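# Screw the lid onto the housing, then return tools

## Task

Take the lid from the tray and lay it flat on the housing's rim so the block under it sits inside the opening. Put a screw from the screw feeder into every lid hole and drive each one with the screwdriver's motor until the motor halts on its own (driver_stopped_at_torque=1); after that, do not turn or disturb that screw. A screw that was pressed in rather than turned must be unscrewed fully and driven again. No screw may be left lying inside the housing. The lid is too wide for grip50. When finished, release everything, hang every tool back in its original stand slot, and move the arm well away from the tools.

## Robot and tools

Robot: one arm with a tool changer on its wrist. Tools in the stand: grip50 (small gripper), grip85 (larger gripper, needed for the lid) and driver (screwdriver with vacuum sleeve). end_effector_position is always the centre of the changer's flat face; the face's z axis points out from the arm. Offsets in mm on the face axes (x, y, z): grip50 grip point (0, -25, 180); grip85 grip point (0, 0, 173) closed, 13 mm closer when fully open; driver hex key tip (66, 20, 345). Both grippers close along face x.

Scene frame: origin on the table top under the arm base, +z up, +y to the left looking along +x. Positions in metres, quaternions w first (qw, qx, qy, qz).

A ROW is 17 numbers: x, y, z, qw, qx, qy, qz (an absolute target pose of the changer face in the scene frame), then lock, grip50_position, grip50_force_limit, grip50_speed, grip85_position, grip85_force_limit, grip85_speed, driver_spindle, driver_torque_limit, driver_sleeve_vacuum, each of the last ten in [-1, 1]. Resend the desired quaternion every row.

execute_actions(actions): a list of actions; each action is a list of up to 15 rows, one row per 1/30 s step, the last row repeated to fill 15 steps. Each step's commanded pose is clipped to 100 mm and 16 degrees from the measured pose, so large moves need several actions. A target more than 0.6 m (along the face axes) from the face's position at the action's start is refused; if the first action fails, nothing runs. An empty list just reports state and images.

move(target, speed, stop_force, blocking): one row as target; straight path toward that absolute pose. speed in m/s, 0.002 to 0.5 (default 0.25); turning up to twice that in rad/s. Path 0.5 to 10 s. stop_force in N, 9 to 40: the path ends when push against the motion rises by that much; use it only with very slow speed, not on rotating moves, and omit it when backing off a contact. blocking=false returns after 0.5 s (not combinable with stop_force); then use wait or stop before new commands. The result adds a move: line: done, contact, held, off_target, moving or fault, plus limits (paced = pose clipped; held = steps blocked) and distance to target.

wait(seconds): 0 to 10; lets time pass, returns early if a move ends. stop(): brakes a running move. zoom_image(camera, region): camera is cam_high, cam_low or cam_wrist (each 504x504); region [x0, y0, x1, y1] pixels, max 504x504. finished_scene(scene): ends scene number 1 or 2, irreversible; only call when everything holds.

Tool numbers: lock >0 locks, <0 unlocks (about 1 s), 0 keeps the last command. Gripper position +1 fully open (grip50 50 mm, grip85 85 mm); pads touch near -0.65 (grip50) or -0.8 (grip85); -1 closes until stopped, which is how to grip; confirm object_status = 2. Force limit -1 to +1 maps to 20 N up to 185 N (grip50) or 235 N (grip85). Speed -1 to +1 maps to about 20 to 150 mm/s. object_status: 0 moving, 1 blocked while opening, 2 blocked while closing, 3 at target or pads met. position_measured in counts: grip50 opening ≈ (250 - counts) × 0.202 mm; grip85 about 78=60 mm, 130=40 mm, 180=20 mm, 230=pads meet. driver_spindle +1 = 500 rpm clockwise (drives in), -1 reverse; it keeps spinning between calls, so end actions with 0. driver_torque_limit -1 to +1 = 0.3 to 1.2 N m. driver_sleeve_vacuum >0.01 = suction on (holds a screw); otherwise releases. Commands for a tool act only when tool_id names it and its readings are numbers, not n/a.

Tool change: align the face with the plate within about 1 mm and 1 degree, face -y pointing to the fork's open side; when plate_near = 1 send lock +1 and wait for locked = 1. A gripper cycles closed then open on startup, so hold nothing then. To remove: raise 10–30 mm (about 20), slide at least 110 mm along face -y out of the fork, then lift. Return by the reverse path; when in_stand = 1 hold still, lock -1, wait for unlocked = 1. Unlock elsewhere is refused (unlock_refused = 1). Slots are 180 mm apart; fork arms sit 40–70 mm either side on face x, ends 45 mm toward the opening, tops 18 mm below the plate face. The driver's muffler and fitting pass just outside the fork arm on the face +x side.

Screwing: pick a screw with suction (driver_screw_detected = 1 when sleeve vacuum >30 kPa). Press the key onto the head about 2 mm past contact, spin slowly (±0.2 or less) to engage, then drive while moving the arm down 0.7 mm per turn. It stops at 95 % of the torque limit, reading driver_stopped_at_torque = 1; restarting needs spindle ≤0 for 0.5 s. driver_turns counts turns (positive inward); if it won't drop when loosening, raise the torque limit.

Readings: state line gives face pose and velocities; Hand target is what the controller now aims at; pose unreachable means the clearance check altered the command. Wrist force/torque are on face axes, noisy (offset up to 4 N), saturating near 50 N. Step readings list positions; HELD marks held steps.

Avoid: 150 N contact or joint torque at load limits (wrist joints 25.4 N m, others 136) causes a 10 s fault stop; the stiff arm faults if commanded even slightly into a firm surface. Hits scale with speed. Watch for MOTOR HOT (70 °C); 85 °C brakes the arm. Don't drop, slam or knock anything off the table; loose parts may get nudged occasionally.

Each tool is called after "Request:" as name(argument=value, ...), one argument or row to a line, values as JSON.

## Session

Request:
execute_actions(
  actions=[],
)

Scene clock: 0.00 s.
end_effector_position=(+0.4262, -0.0030, +0.3554) locked=0 unlocked=1 plate_near=0 in_stand=0 unlock_refused=0 tool_id=none grip50_position_measured=n/a grip50_object_status=n/a grip85_position_measured=n/a grip85_object_status=n/a driver_sleeve_vacuum_kpa=n/a driver_screw_detected=n/a driver_stopped_at_torque=n/a driver_turns=n/a end_effector_quat_wxyz=(+0.007, +0.713, +0.701, -0.002) end_effector_velocity=(+0.000, +0.000, +0.000) end_effector_angular_velocity=(-0.001, -0.000, +0.001)
Joint positions: [-0.315 -1.721  2.043 -1.89  -1.569 -1.887]
Joint velocities: [ 0.    -0.    -0.    -0.    -0.001 -0.   ]
Wrist force (N, on the end effector, along its own x y z axes, offset not removed): no reading
Wrist torque (N m, same axes, about the end effector's origin, offset not removed): no reading
Hand target: +0.426, -0.003, +0.355; +0.007, +0.713, +0.701, -0.002

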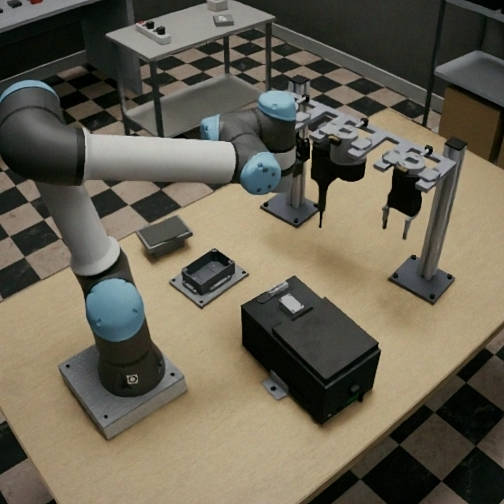

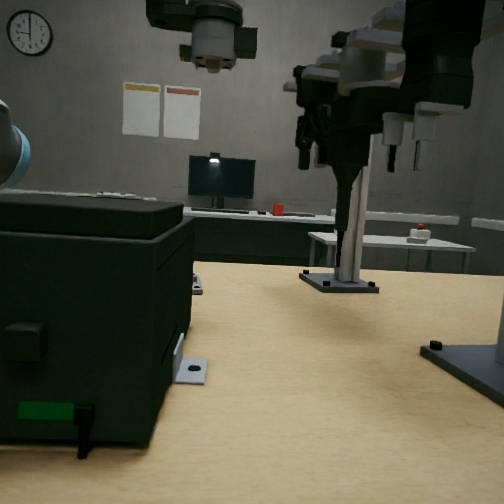

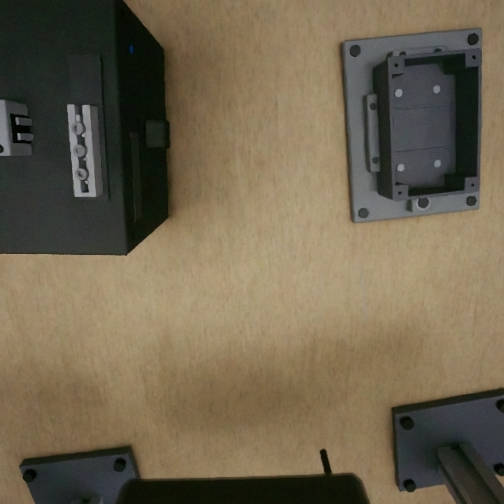

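Request:
zoom_image(
  camera="cam_wrist",
  region=[330, 20, 504, 230],
)

Request:
zoom_image(
  camera="cam_high",
  region=[120, 200, 260, 320],
)

Region (330, 20, 504, 230) of cam_wrist's 504x504 image, scaled by 2.400, with more detail than that image has; it fills the left 418 columns of this view, and the rest is white.

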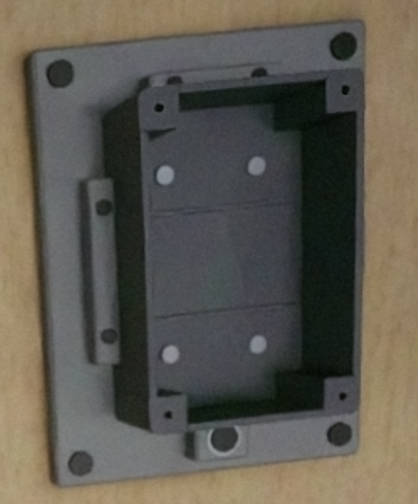

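Region (120, 200, 260, 320) of cam_high's 504x504 image, scaled by 3.600, with more detail than that image has; it fills the top 432 rows of this view, and the rest is white.

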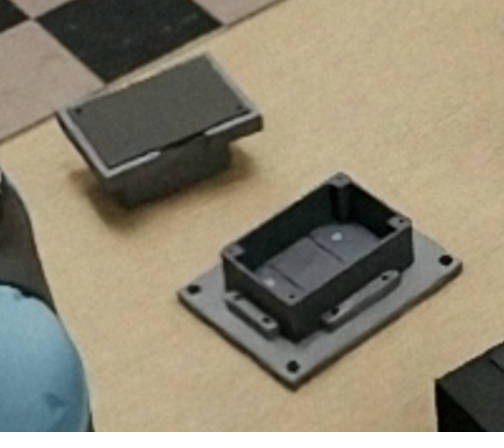

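Request:
move(
  target=[0.600, 0.1845, 0.5101, 0, 0.6587, 0.7524, 0, 0, 0, 0, 0, 1, 0, 0, 0, 0, -1],
  speed=0.25,
)

Scene clock: 87.40 s.
end_effector_position=(+0.5999, +0.1847, +0.5097) locked=0 unlocked=1 plate_near=0 in_stand=0 unlock_refused=0 tool_id=none grip50_position_measured=n/a grip50_object_status=n/a grip85_position_measured=n/a grip85_object_status=n/a driver_sleeve_vacuum_kpa=n/a driver_screw_detected=n/a driver_stopped_at_torque=n/a driver_turns=n/a end_effector_quat_wxyz=(+0.000, +0.659, +0.752, -0.001) end_effector_velocity=(+0.001, +0.001, +0.001) end_effector_angular_velocity=(-0.000, +0.002, +0.000)
Joint positions: [ 0.089 -1.266  1.147 -1.443 -1.557 -1.633]
Joint velocities: [ 0.002  0.005 -0.01   0.007 -0.     0.001]
Wrist force (N, on the end effector, along its own x y z axes, offset not removed): [0.6 -2.2 3.7]
Wrist torque (N m, same axes, about the end effector's origin, offset not removed): [-0.18 -0.17 0.03]
Hand target: +0.600, +0.185, +0.510; +0.000, +0.659, +0.752, -0.001
Off the commanded pose: 0.000 m, 0 deg.
move: done

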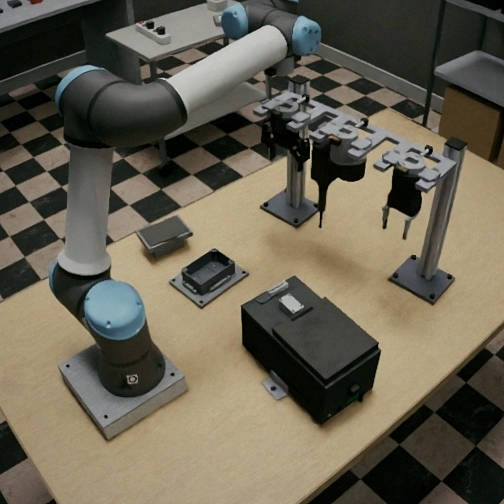

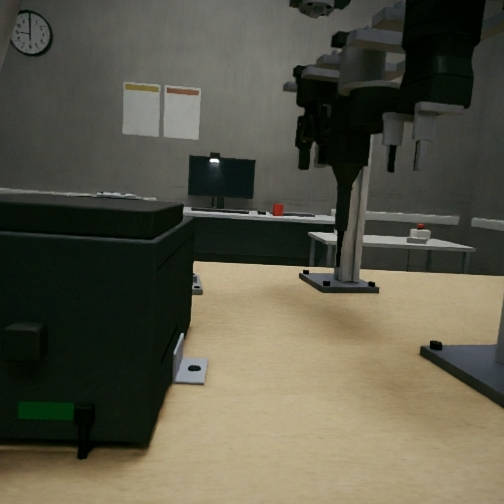

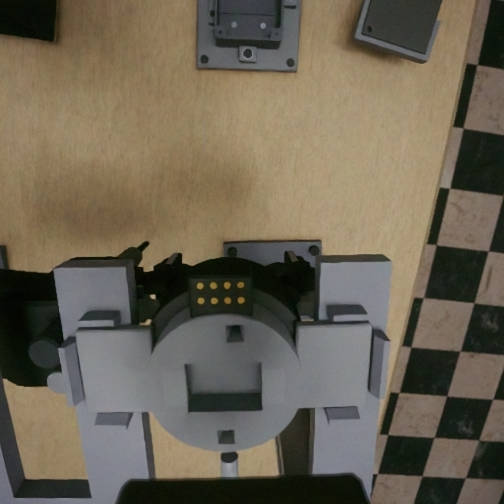

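Request:
execute_actions(
  actions=[],
)

Request:
zoom_image(
  camera="cam_wrist",
  region=[40, 240, 410, 480],
)

Scene clock: 91.93 s.
end_effector_position=(+0.6001, +0.1847, +0.5098) locked=0 unlocked=1 plate_near=0 in_stand=0 unlock_refused=0 tool_id=none grip50_position_measured=n/a grip50_object_status=n/a grip85_position_measured=n/a grip85_object_status=n/a driver_sleeve_vacuum_kpa=n/a driver_screw_detected=n/a driver_stopped_at_torque=n/a driver_turns=n/a end_effector_quat_wxyz=(+0.000, +0.659, +0.752, -0.001) end_effector_velocity=(-0.000, +0.000, -0.000) end_effector_angular_velocity=(+0.000, -0.000, +0.001)
Joint positions: [ 0.089 -1.266  1.146 -1.442 -1.557 -1.633]
Joint velocities: [ 0.    -0.     0.    -0.001 -0.    -0.   ]
Wrist force (N, on the end effector, along its own x y z axes, offset not removed): [1.6 -2.0 4.8]
Wrist torque (N m, same axes, about the end effector's origin, offset not removed): [0.18 -0.09 0.29]
Hand target: +0.600, +0.185, +0.510; +0.000, +0.659, +0.752, -0.001
Off the commanded pose: 0.000 m, 0 deg.

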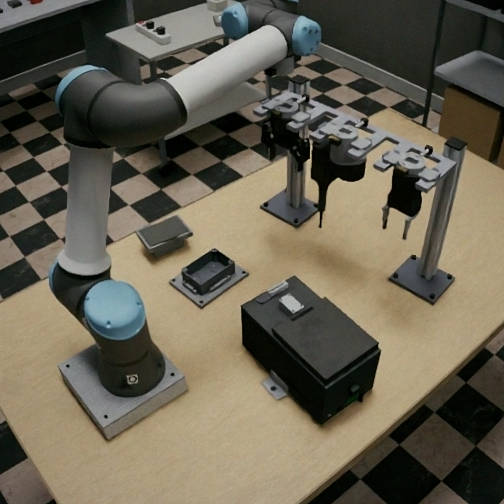

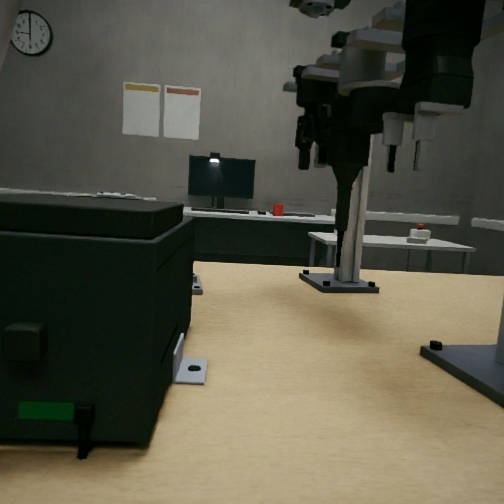

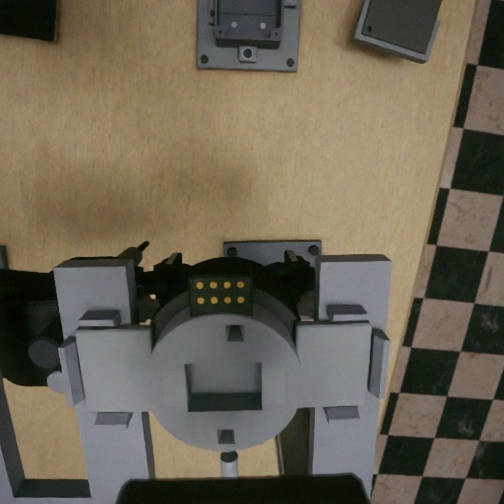

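Region (40, 240, 410, 480) of cam_wrist's 504x504 image, scaled by 1.362, with more detail than that image has; it fills the top 327 rows of this view, and the rest is white.

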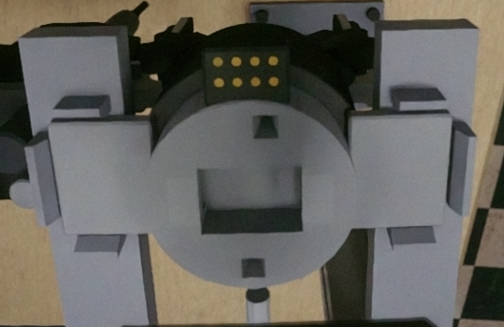

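Request:
zoom_image(
  camera="cam_wrist",
  region=[140, 300, 310, 460],
)

Region (140, 300, 310, 460) of cam_wrist's 504x504 image, scaled by 2.965, with more detail than that image has; it fills the top 474 rows of this view, and the rest is white.

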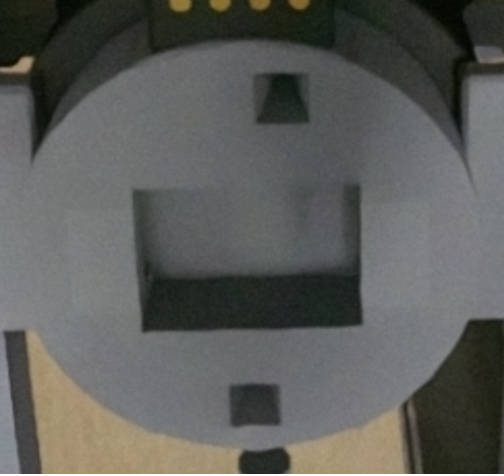

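Request:
zoom_image(
  camera="cam_wrist",
  region=[45, 250, 165, 350],
)

Request:
zoom_image(
  camera="cam_wrist",
  region=[285, 245, 405, 345],
)

Region (45, 250, 165, 350) of cam_wrist's 504x504 image, scaled by 4.200, with more detail than that image has.

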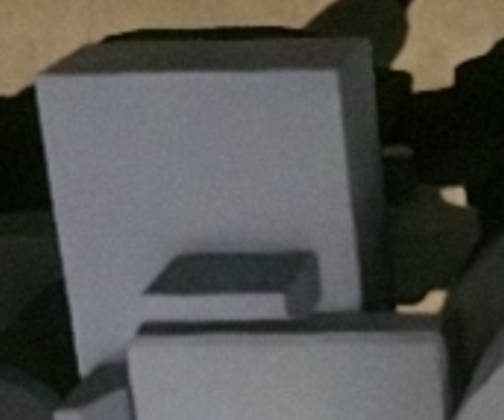

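Region (285, 245, 405, 345) of cam_wrist's 504x504 image, scaled by 4.200, with more detail than that image has.

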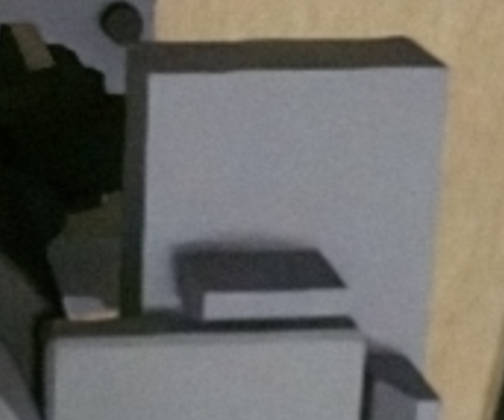

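Request:
move(
  target=[0.6100, 0.1759, 0.4500, 0, 0.6623, 0.7492, 0, 0, 0, 0, 0, 1, 0, 0, 0, 0, -1],
  speed=0.1,
)

Request:
execute_actions(
  actions=[],
)

Scene clock: 144.33 s.
end_effector_position=(+0.6098, +0.1759, +0.4501) locked=0 unlocked=1 plate_near=0 in_stand=0 unlock_refused=0 tool_id=none grip50_position_measured=n/a grip50_object_status=n/a grip85_position_measured=n/a grip85_object_status=n/a driver_sleeve_vacuum_kpa=n/a driver_screw_detected=n/a driver_stopped_at_torque=n/a driver_turns=n/a end_effector_quat_wxyz=(-0.000, +0.662, +0.749, +0.000) end_effector_velocity=(+0.000, +0.000, -0.001) end_effector_angular_velocity=(+0.000, -0.001, +0.001)
Joint positions: [ 0.075 -1.256  1.286 -1.592 -1.556 -1.638]
Joint velocities: [ 0.001  0.     0.003 -0.005  0.    -0.001]
Wrist force (N, on the end effector, along its own x y z axes, offset not removed): [3.6 -4.8 2.2]
Wrist torque (N m, same axes, about the end effector's origin, offset not removed): [-0.20 -0.19 0.02]
Hand target: +0.610, +0.176, +0.450; -0.000, +0.662, +0.749, +0.000
Off the commanded pose: 0.000 m, 0 deg.
move: done

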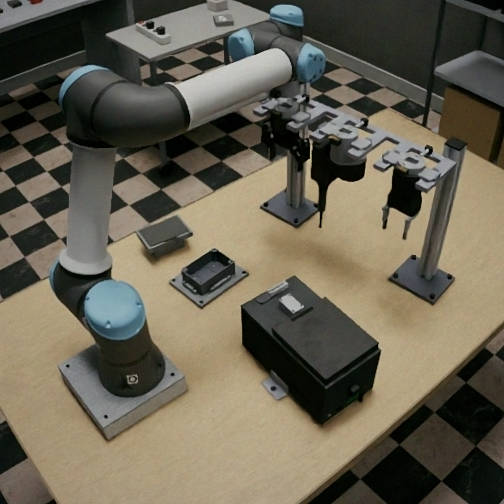

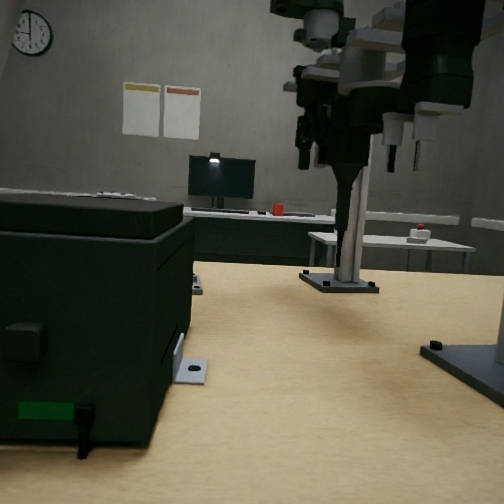

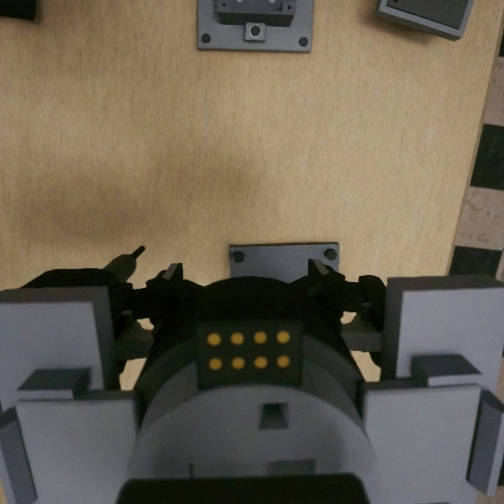

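Scene clock: 144.33 s.
end_effector_position=(+0.6098, +0.1759, +0.4501) locked=0 unlocked=1 plate_near=0 in_stand=0 unlock_refused=0 tool_id=none grip50_position_measured=n/a grip50_object_status=n/a grip85_position_measured=n/a grip85_object_status=n/a driver_sleeve_vacuum_kpa=n/a driver_screw_detected=n/a driver_stopped_at_torque=n/a driver_turns=n/a end_effector_quat_wxyz=(-0.000, +0.662, +0.749, +0.000) end_effector_velocity=(+0.000, +0.000, -0.001) end_effector_angular_velocity=(+0.000, -0.001, +0.001)
Joint positions: [ 0.075 -1.256  1.286 -1.592 -1.556 -1.638]
Joint velocities: [ 0.001  0.     0.003 -0.005  0.    -0.001]
Wrist force (N, on the end effector, along its own x y z axes, offset not removed): [3.6 -4.8 2.2]
Wrist torque (N m, same axes, about the end effector's origin, offset not removed): [-0.20 -0.19 0.02]
Hand target: +0.610, +0.176, +0.450; -0.000, +0.662, +0.749, +0.000
Off the commanded pose: 0.000 m, 0 deg.

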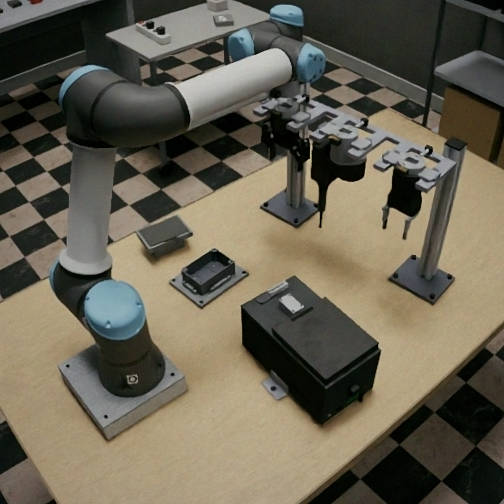

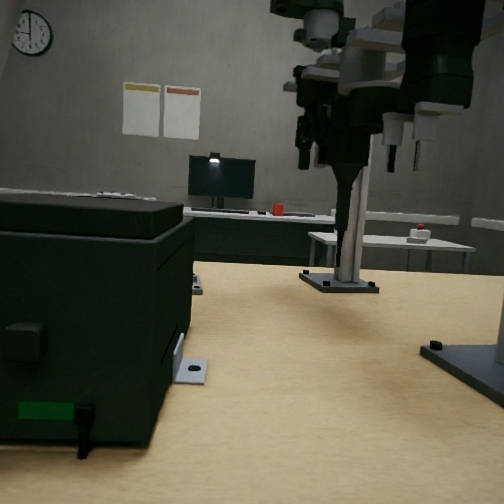

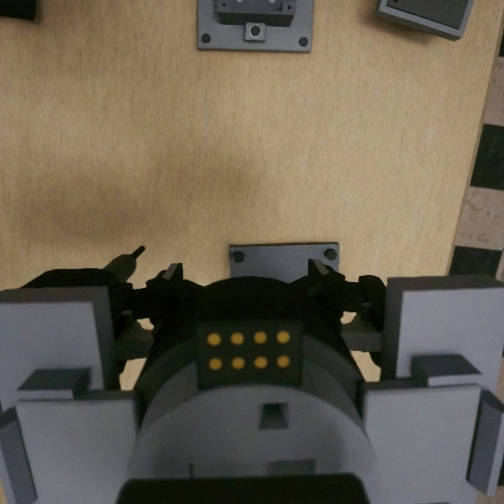

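Request:
zoom_image(
  camera="cam_wrist",
  region=[180, 310, 320, 440],
)

Request:
zoom_image(
  camera="cam_wrist",
  region=[0, 270, 150, 420],
)

Request:
zoom_image(
  camera="cam_wrist",
  region=[354, 260, 504, 410],
)

Request:
zoom_image(
  camera="cam_wrist",
  region=[100, 440, 400, 504],
)

Region (180, 310, 320, 440) of cam_wrist's 504x504 image, scaled by 3.600, with more detail than that image has; it fills the top 468 rows of this view, and the rest is white.

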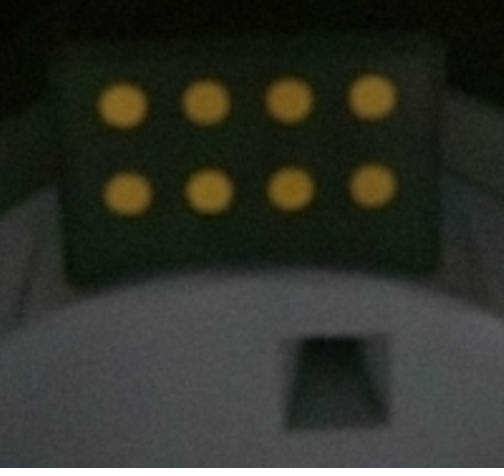

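Region (0, 270, 150, 420) of cam_wrist's 504x504 image, scaled by 3.360, with more detail than that image has.

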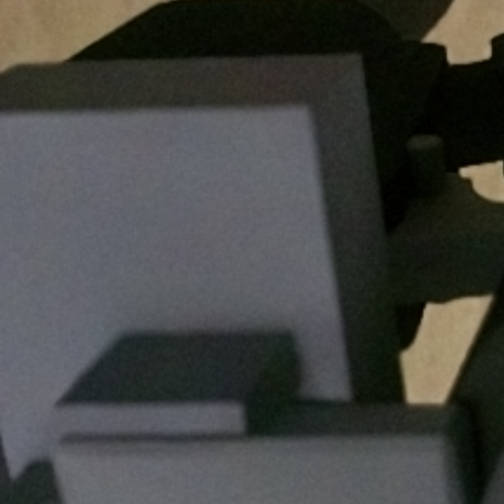

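Region (354, 260, 504, 410) of cam_wrist's 504x504 image, scaled by 3.360, with more detail than that image has.

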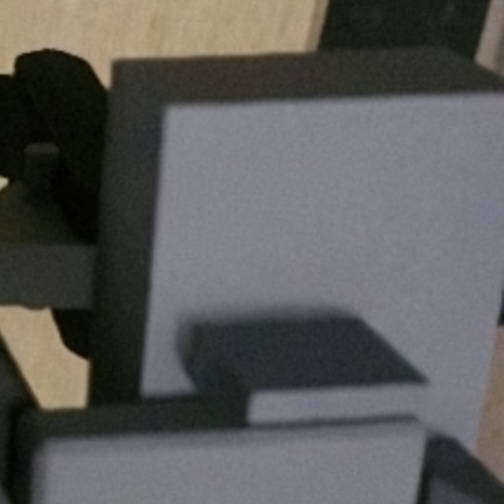

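Region (100, 440, 400, 504) of cam_wrist's 504x504 image, scaled by 1.680, with more detail than that image has; it fills the top 108 rows of this view, and the rest is white.

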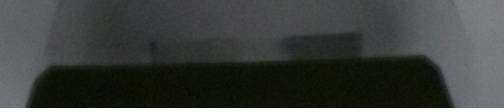

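Request:
zoom_image(
  camera="cam_wrist",
  region=[105, 464, 185, 504],
)

Request:
zoom_image(
  camera="cam_wrist",
  region=[300, 464, 380, 504],
)

Region (105, 464, 185, 504) of cam_wrist's 504x504 image, scaled by 6.300, with more detail than that image has.

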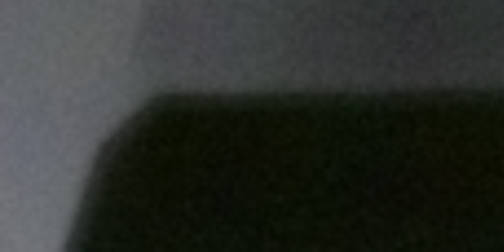

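Region (300, 464, 380, 504) of cam_wrist's 504x504 image, scaled by 6.300, with more detail than that image has.

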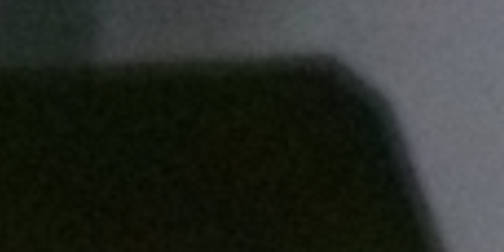

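Request:
move(
  target=[0.6139, 0.1775, 0.4245, 0, 0.6613, 0.7501, 0, 0, 0, 0, 0, 1, 0, 0, 0, 0, -1],
  speed=0.05,
)

Request:
wait(
  seconds=0.3,
)

Scene clock: 265.23 s.
end_effector_position=(+0.6138, +0.1775, +0.4247) locked=0 unlocked=1 plate_near=0 in_stand=0 unlock_refused=0 tool_id=none grip50_position_measured=n/a grip50_object_status=n/a grip85_position_measured=n/a grip85_object_status=n/a driver_sleeve_vacuum_kpa=n/a driver_screw_detected=n/a driver_stopped_at_torque=n/a driver_turns=n/a end_effector_quat_wxyz=(-0.000, +0.661, +0.750, -0.000) end_effector_velocity=(+0.000, -0.000, -0.002) end_effector_angular_velocity=(+0.001, +0.000, +0.000)
Joint positions: [ 0.078 -1.242  1.332 -1.653 -1.556 -1.637]
Joint velocities: [-0.001  0.001  0.003 -0.004  0.001 -0.001]
Wrist force (N, on the end effector, along its own x y z axes, offset not removed): [2.1 -0.6 -0.6]
Wrist torque (N m, same axes, about the end effector's origin, offset not removed): [-0.01 -0.08 0.23]
Hand target: +0.614, +0.178, +0.424; +0.000, +0.661, +0.750, -0.000
Off the commanded pose: 0.000 m, 0 deg.
move: done

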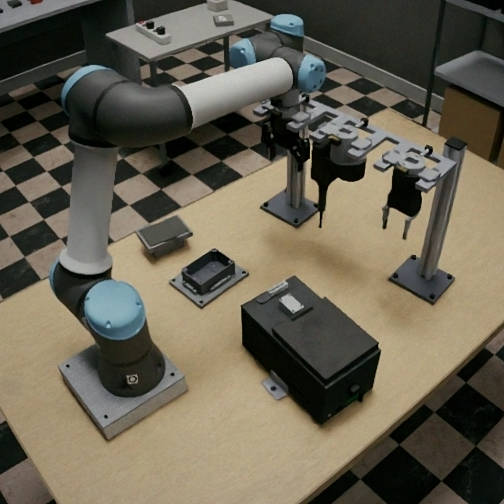

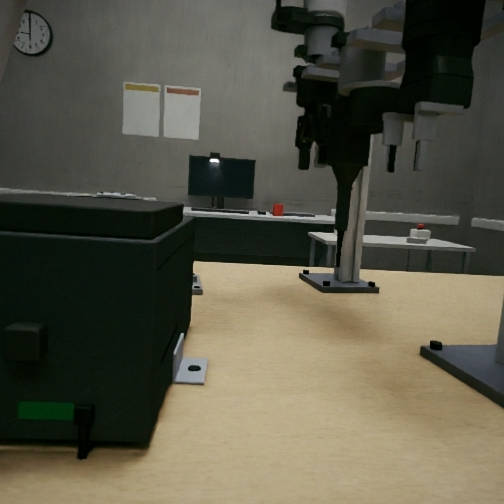

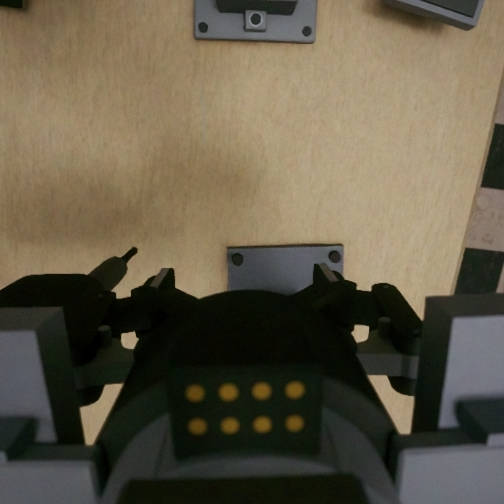

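Scene clock: 265.53 s.
end_effector_position=(+0.6138, +0.1775, +0.4245) locked=0 unlocked=1 plate_near=0 in_stand=0 unlock_refused=0 tool_id=none grip50_position_measured=n/a grip50_object_status=n/a grip85_position_measured=n/a grip85_object_status=n/a driver_sleeve_vacuum_kpa=n/a driver_screw_detected=n/a driver_stopped_at_torque=n/a driver_turns=n/a end_effector_quat_wxyz=(-0.000, +0.661, +0.750, +0.000) end_effector_velocity=(+0.000, -0.001, +0.000) end_effector_angular_velocity=(-0.002, -0.000, -0.000)
Joint positions: [ 0.078 -1.242  1.332 -1.653 -1.556 -1.637]
Joint velocities: [-0.001 -0.     0.     0.    -0.002 -0.   ]
Wrist force (N, on the end effector, along its own x y z axes, offset not removed): [2.4 -3.4 3.6]
Wrist torque (N m, same axes, about the end effector's origin, offset not removed): [-0.21 -0.12 -0.04]
Hand target: +0.614, +0.178, +0.424; +0.000, +0.661, +0.750, -0.000
Off the commanded pose: 0.000 m, 0 deg.
wait: 0.30 s; at rest by 0.17 s

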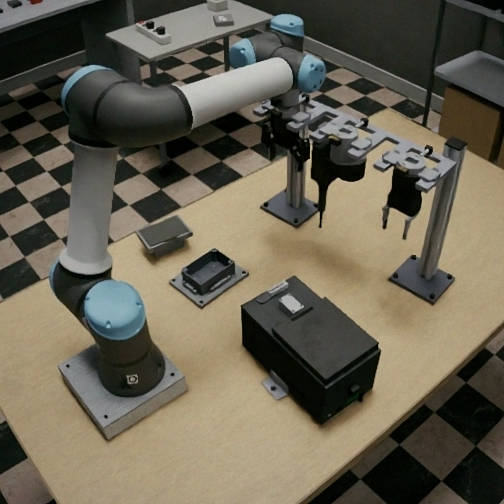

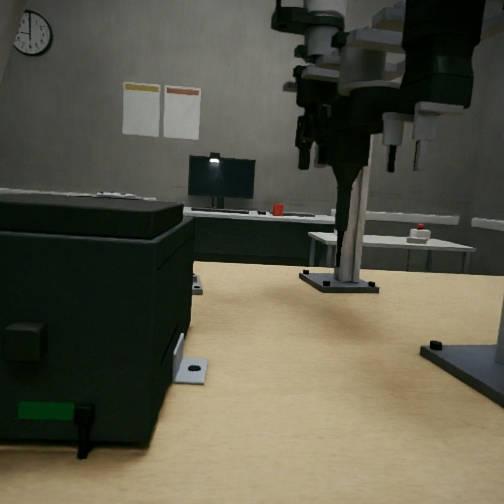

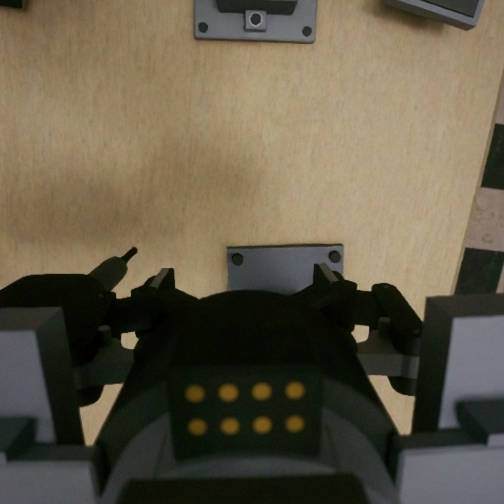

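Request:
zoom_image(
  camera="cam_wrist",
  region=[155, 355, 335, 485],
)

Request:
zoom_image(
  camera="cam_wrist",
  region=[0, 295, 100, 375],
)

Request:
zoom_image(
  camera="cam_wrist",
  region=[404, 285, 504, 365],
)

Region (155, 355, 335, 485) of cam_wrist's 504x504 image, scaled by 2.800, with more detail than that image has.

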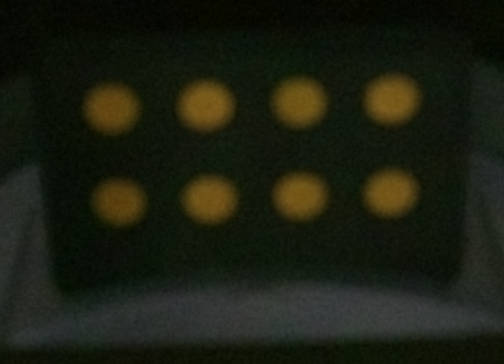

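Region (0, 295, 100, 375) of cam_wrist's 504x504 image, scaled by 5.040, with more detail than that image has; it fills the top 403 rows of this view, and the rest is white.

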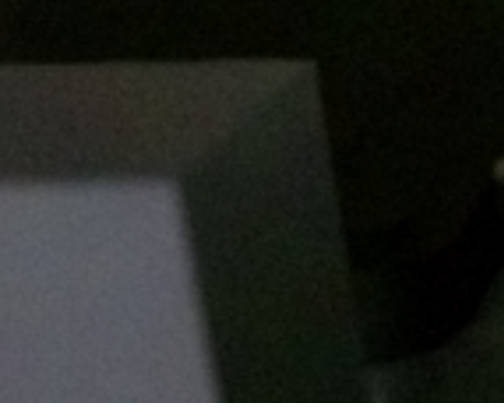

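Region (404, 285, 504, 365) of cam_wrist's 504x504 image, scaled by 5.040, with more detail than that image has; it fills the top 403 rows of this view, and the rest is white.

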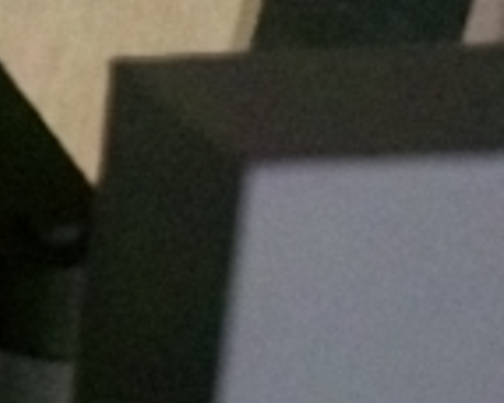

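Request:
move(
  target=[0.6135, 0.1782, 0.4130, 0, 0.6584, 0.7527, 0, 0, 0, 0, 0, 1, 0, 0, 0, 0, -1],
  speed=0.015,
  stop_force=12,
)

Request:
move(
  target=[0.6135, 0.1782, 0.4070, 0, 0.6584, 0.7527, 0, 0, 0, 0, 0, 1, 0, 0, 0, 0, -1],
  speed=0.004,
  stop_force=9,
)

Scene clock: 357.27 s.
end_effector_position=(+0.6135, +0.1782, +0.4132) locked=0 unlocked=1 plate_near=0 in_stand=1 unlock_refused=0 tool_id=none grip50_position_measured=n/a grip50_object_status=n/a grip85_position_measured=n/a grip85_object_status=n/a driver_sleeve_vacuum_kpa=n/a driver_screw_detected=n/a driver_stopped_at_torque=n/a driver_turns=n/a end_effector_quat_wxyz=(+0.000, +0.658, +0.753, -0.000) end_effector_velocity=(-0.000, +0.000, -0.002) end_effector_angular_velocity=(-0.002, -0.001, +0.002)
Joint positions: [ 0.079 -1.239  1.358 -1.681 -1.556 -1.644]
Joint velocities: [ 0.001  0.     0.004 -0.005 -0.002 -0.   ]
Wrist force (N, on the end effector, along its own x y z axes, offset not removed): [-0.8 -1.4 1.4]
Wrist torque (N m, same axes, about the end effector's origin, offset not removed): [0.01 -0.06 0.00]
Hand target: +0.613, +0.178, +0.413; -0.000, +0.658, +0.753, -0.000
Off the commanded pose: 0.000 m, 0 deg.
move: done

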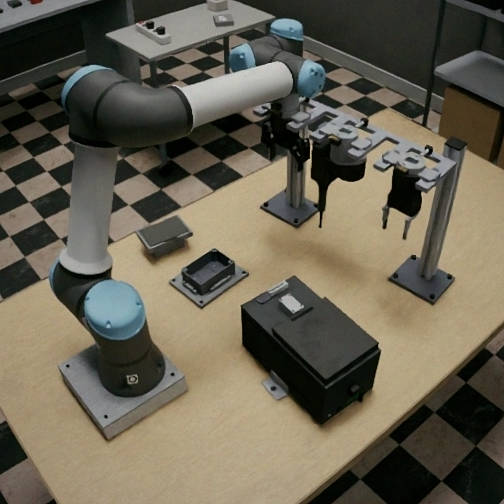

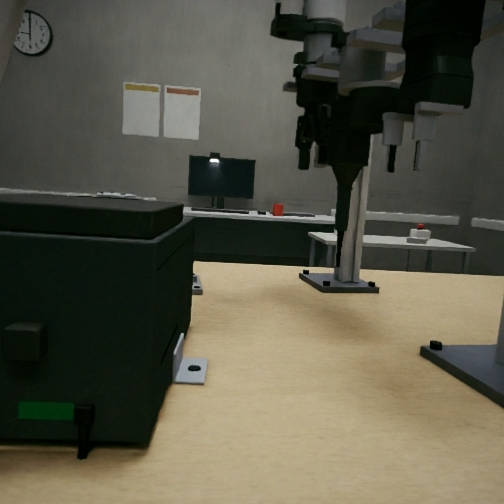

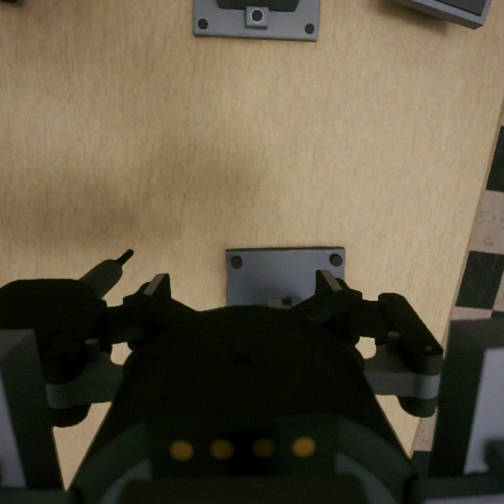

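Scene clock: 358.60 s.
end_effector_position=(+0.6135, +0.1782, +0.4092) locked=0 unlocked=1 plate_near=1 in_stand=1 unlock_refused=0 tool_id=none grip50_position_measured=n/a grip50_object_status=n/a grip85_position_measured=n/a grip85_object_status=n/a driver_sleeve_vacuum_kpa=n/a driver_screw_detected=n/a driver_stopped_at_torque=n/a driver_turns=n/a end_effector_quat_wxyz=(+0.000, +0.658, +0.753, +0.000) end_effector_velocity=(-0.000, -0.001, +0.001) end_effector_angular_velocity=(-0.000, +0.002, -0.001)
Joint positions: [ 0.079 -1.238  1.367 -1.691 -1.556 -1.644]
Joint velocities: [-0.001  0.    -0.002  0.005 -0.    -0.   ]
Wrist force (N, on the end effector, along its own x y z axes, offset not removed): [-0.5 3.6 -21.1]
Wrist torque (N m, same axes, about the end effector's origin, offset not removed): [0.38 0.67 -0.10]
Hand target: +0.613, +0.178, +0.409; +0.000, +0.658, +0.753, -0.000
Off the commanded pose: 0.002 m, 0 deg.
move: contact

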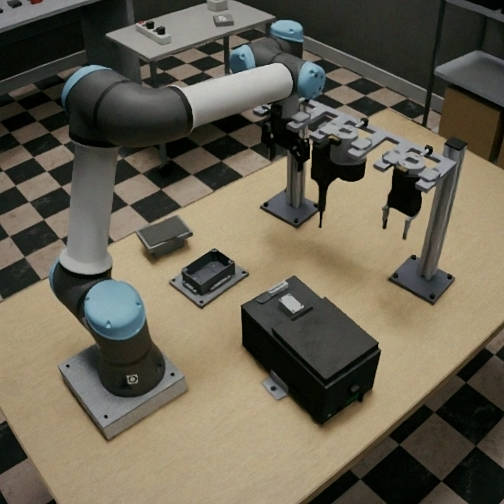

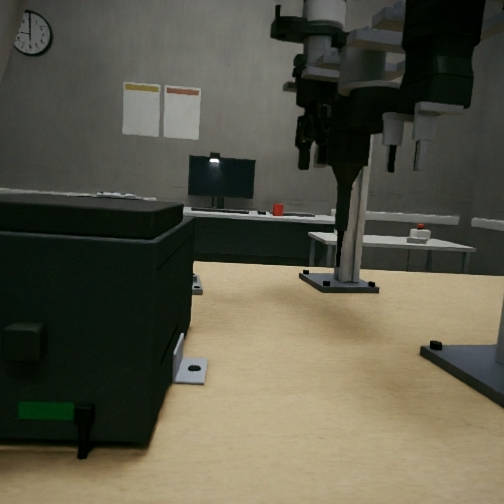

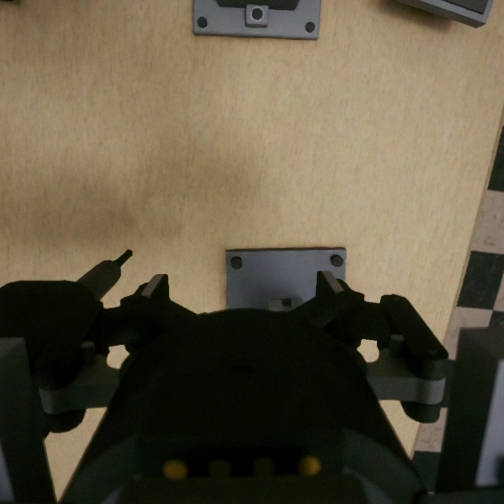

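plate_near=1. Lock.

Request:
execute_actions(
  actions=[
    [[0.6135, 0.1782, 0.4096, 0, 0.6584, 0.7527, 0, 1, 0, 0, 0, 1, 0, 0, 0, 0, -1]],
  ],
)

Request:
wait(
  seconds=0.8,
)

Scene clock: 363.67 s.
end_effector_position=(+0.6135, +0.1782, +0.4096) locked=0 unlocked=0 plate_near=1 in_stand=1 unlock_refused=0 tool_id=none grip50_position_measured=n/a grip50_object_status=n/a grip85_position_measured=n/a grip85_object_status=n/a driver_sleeve_vacuum_kpa=n/a driver_screw_detected=n/a driver_stopped_at_torque=n/a driver_turns=n/a end_effector_quat_wxyz=(+0.000, +0.658, +0.753, -0.000) end_effector_velocity=(-0.000, +0.000, +0.000) end_effector_angular_velocity=(-0.001, +0.000, -0.000)
Joint positions: [ 0.079 -1.238  1.366 -1.69  -1.556 -1.644]
Joint velocities: [ 0.    -0.    -0.     0.001 -0.001  0.   ]
Wrist force (N, on the end effector, along its own x y z axes, offset not removed): [1.7 -3.3 2.6]
Wrist torque (N m, same axes, about the end effector's origin, offset not removed): [-0.33 -0.07 -0.34]
Hand target: +0.614, +0.178, +0.410; +0.000, +0.658, +0.753, +0.000
Off the commanded pose: 0.000 m, 0 deg.
Step readings (end_effector_position):
0: (+0.6135, +0.1782, +0.4095)
1: (+0.6135, +0.1782, +0.4095)
2: (+0.6135, +0.1782, +0.4095)
4: (+0.6135, +0.1782, +0.4095)
8: (+0.6135, +0.1782, +0.4096)
15: end_effector_position above

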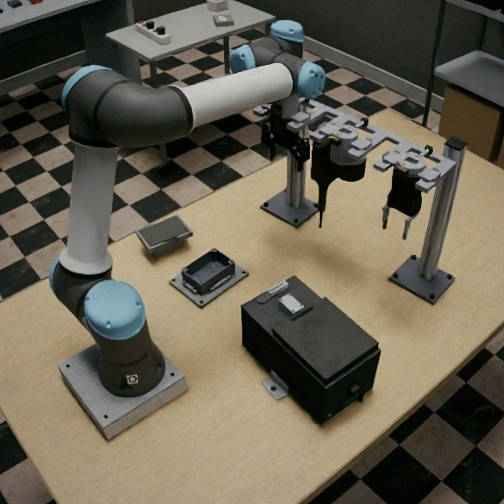

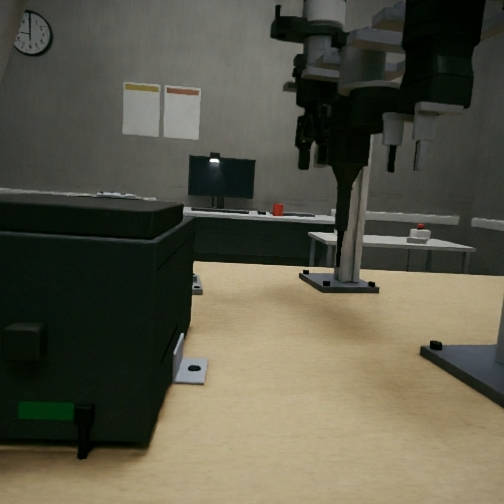

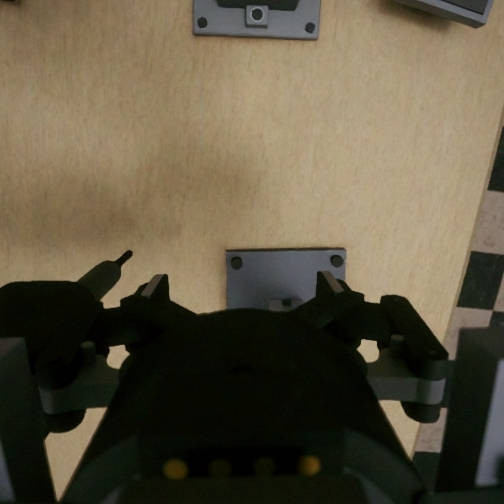

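Scene clock: 364.47 s.
end_effector_position=(+0.6135, +0.1782, +0.4096) locked=1 unlocked=0 plate_near=1 in_stand=1 unlock_refused=0 tool_id=grip85 grip50_position_measured=n/a grip50_object_status=n/a grip85_position_measured=n/a grip85_object_status=n/a driver_sleeve_vacuum_kpa=n/a driver_screw_detected=n/a driver_stopped_at_torque=n/a driver_turns=n/a end_effector_quat_wxyz=(+0.000, +0.658, +0.753, +0.000) end_effector_velocity=(+0.000, -0.000, +0.000) end_effector_angular_velocity=(-0.001, -0.000, +0.001)
Joint positions: [ 0.079 -1.238  1.366 -1.69  -1.556 -1.644]
Joint velocities: [ 0.     0.    -0.     0.    -0.001 -0.001]
Wrist force (N, on the end effector, along its own x y z axes, offset not removed): [2.8 -1.2 -7.5]
Wrist torque (N m, same axes, about the end effector's origin, offset not removed): [0.30 0.37 0.04]
Hand target: +0.614, +0.178, +0.410; +0.000, +0.658, +0.753, +0.000
Off the commanded pose: 0.000 m, 0 deg.
wait: 0.80 s; at rest by 0.20 s

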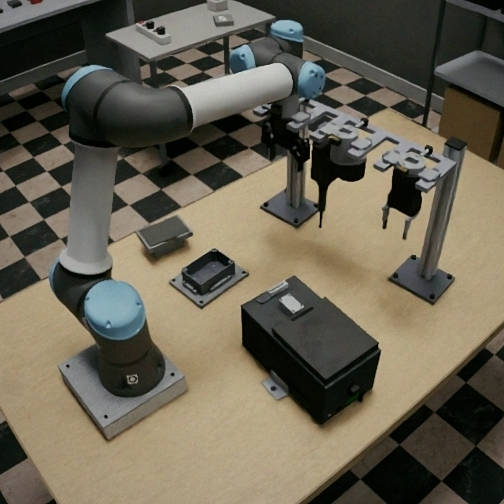

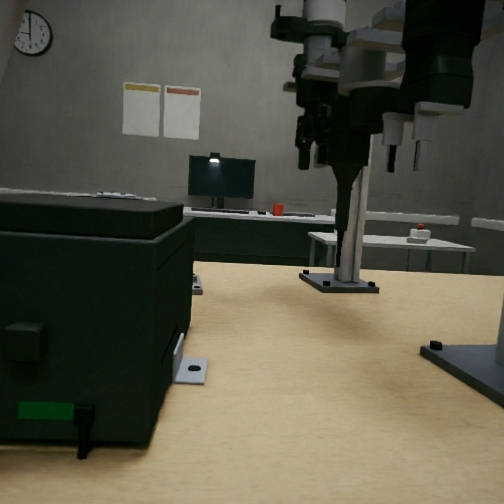

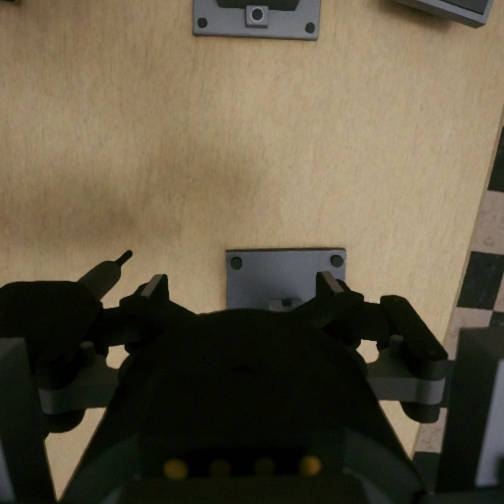

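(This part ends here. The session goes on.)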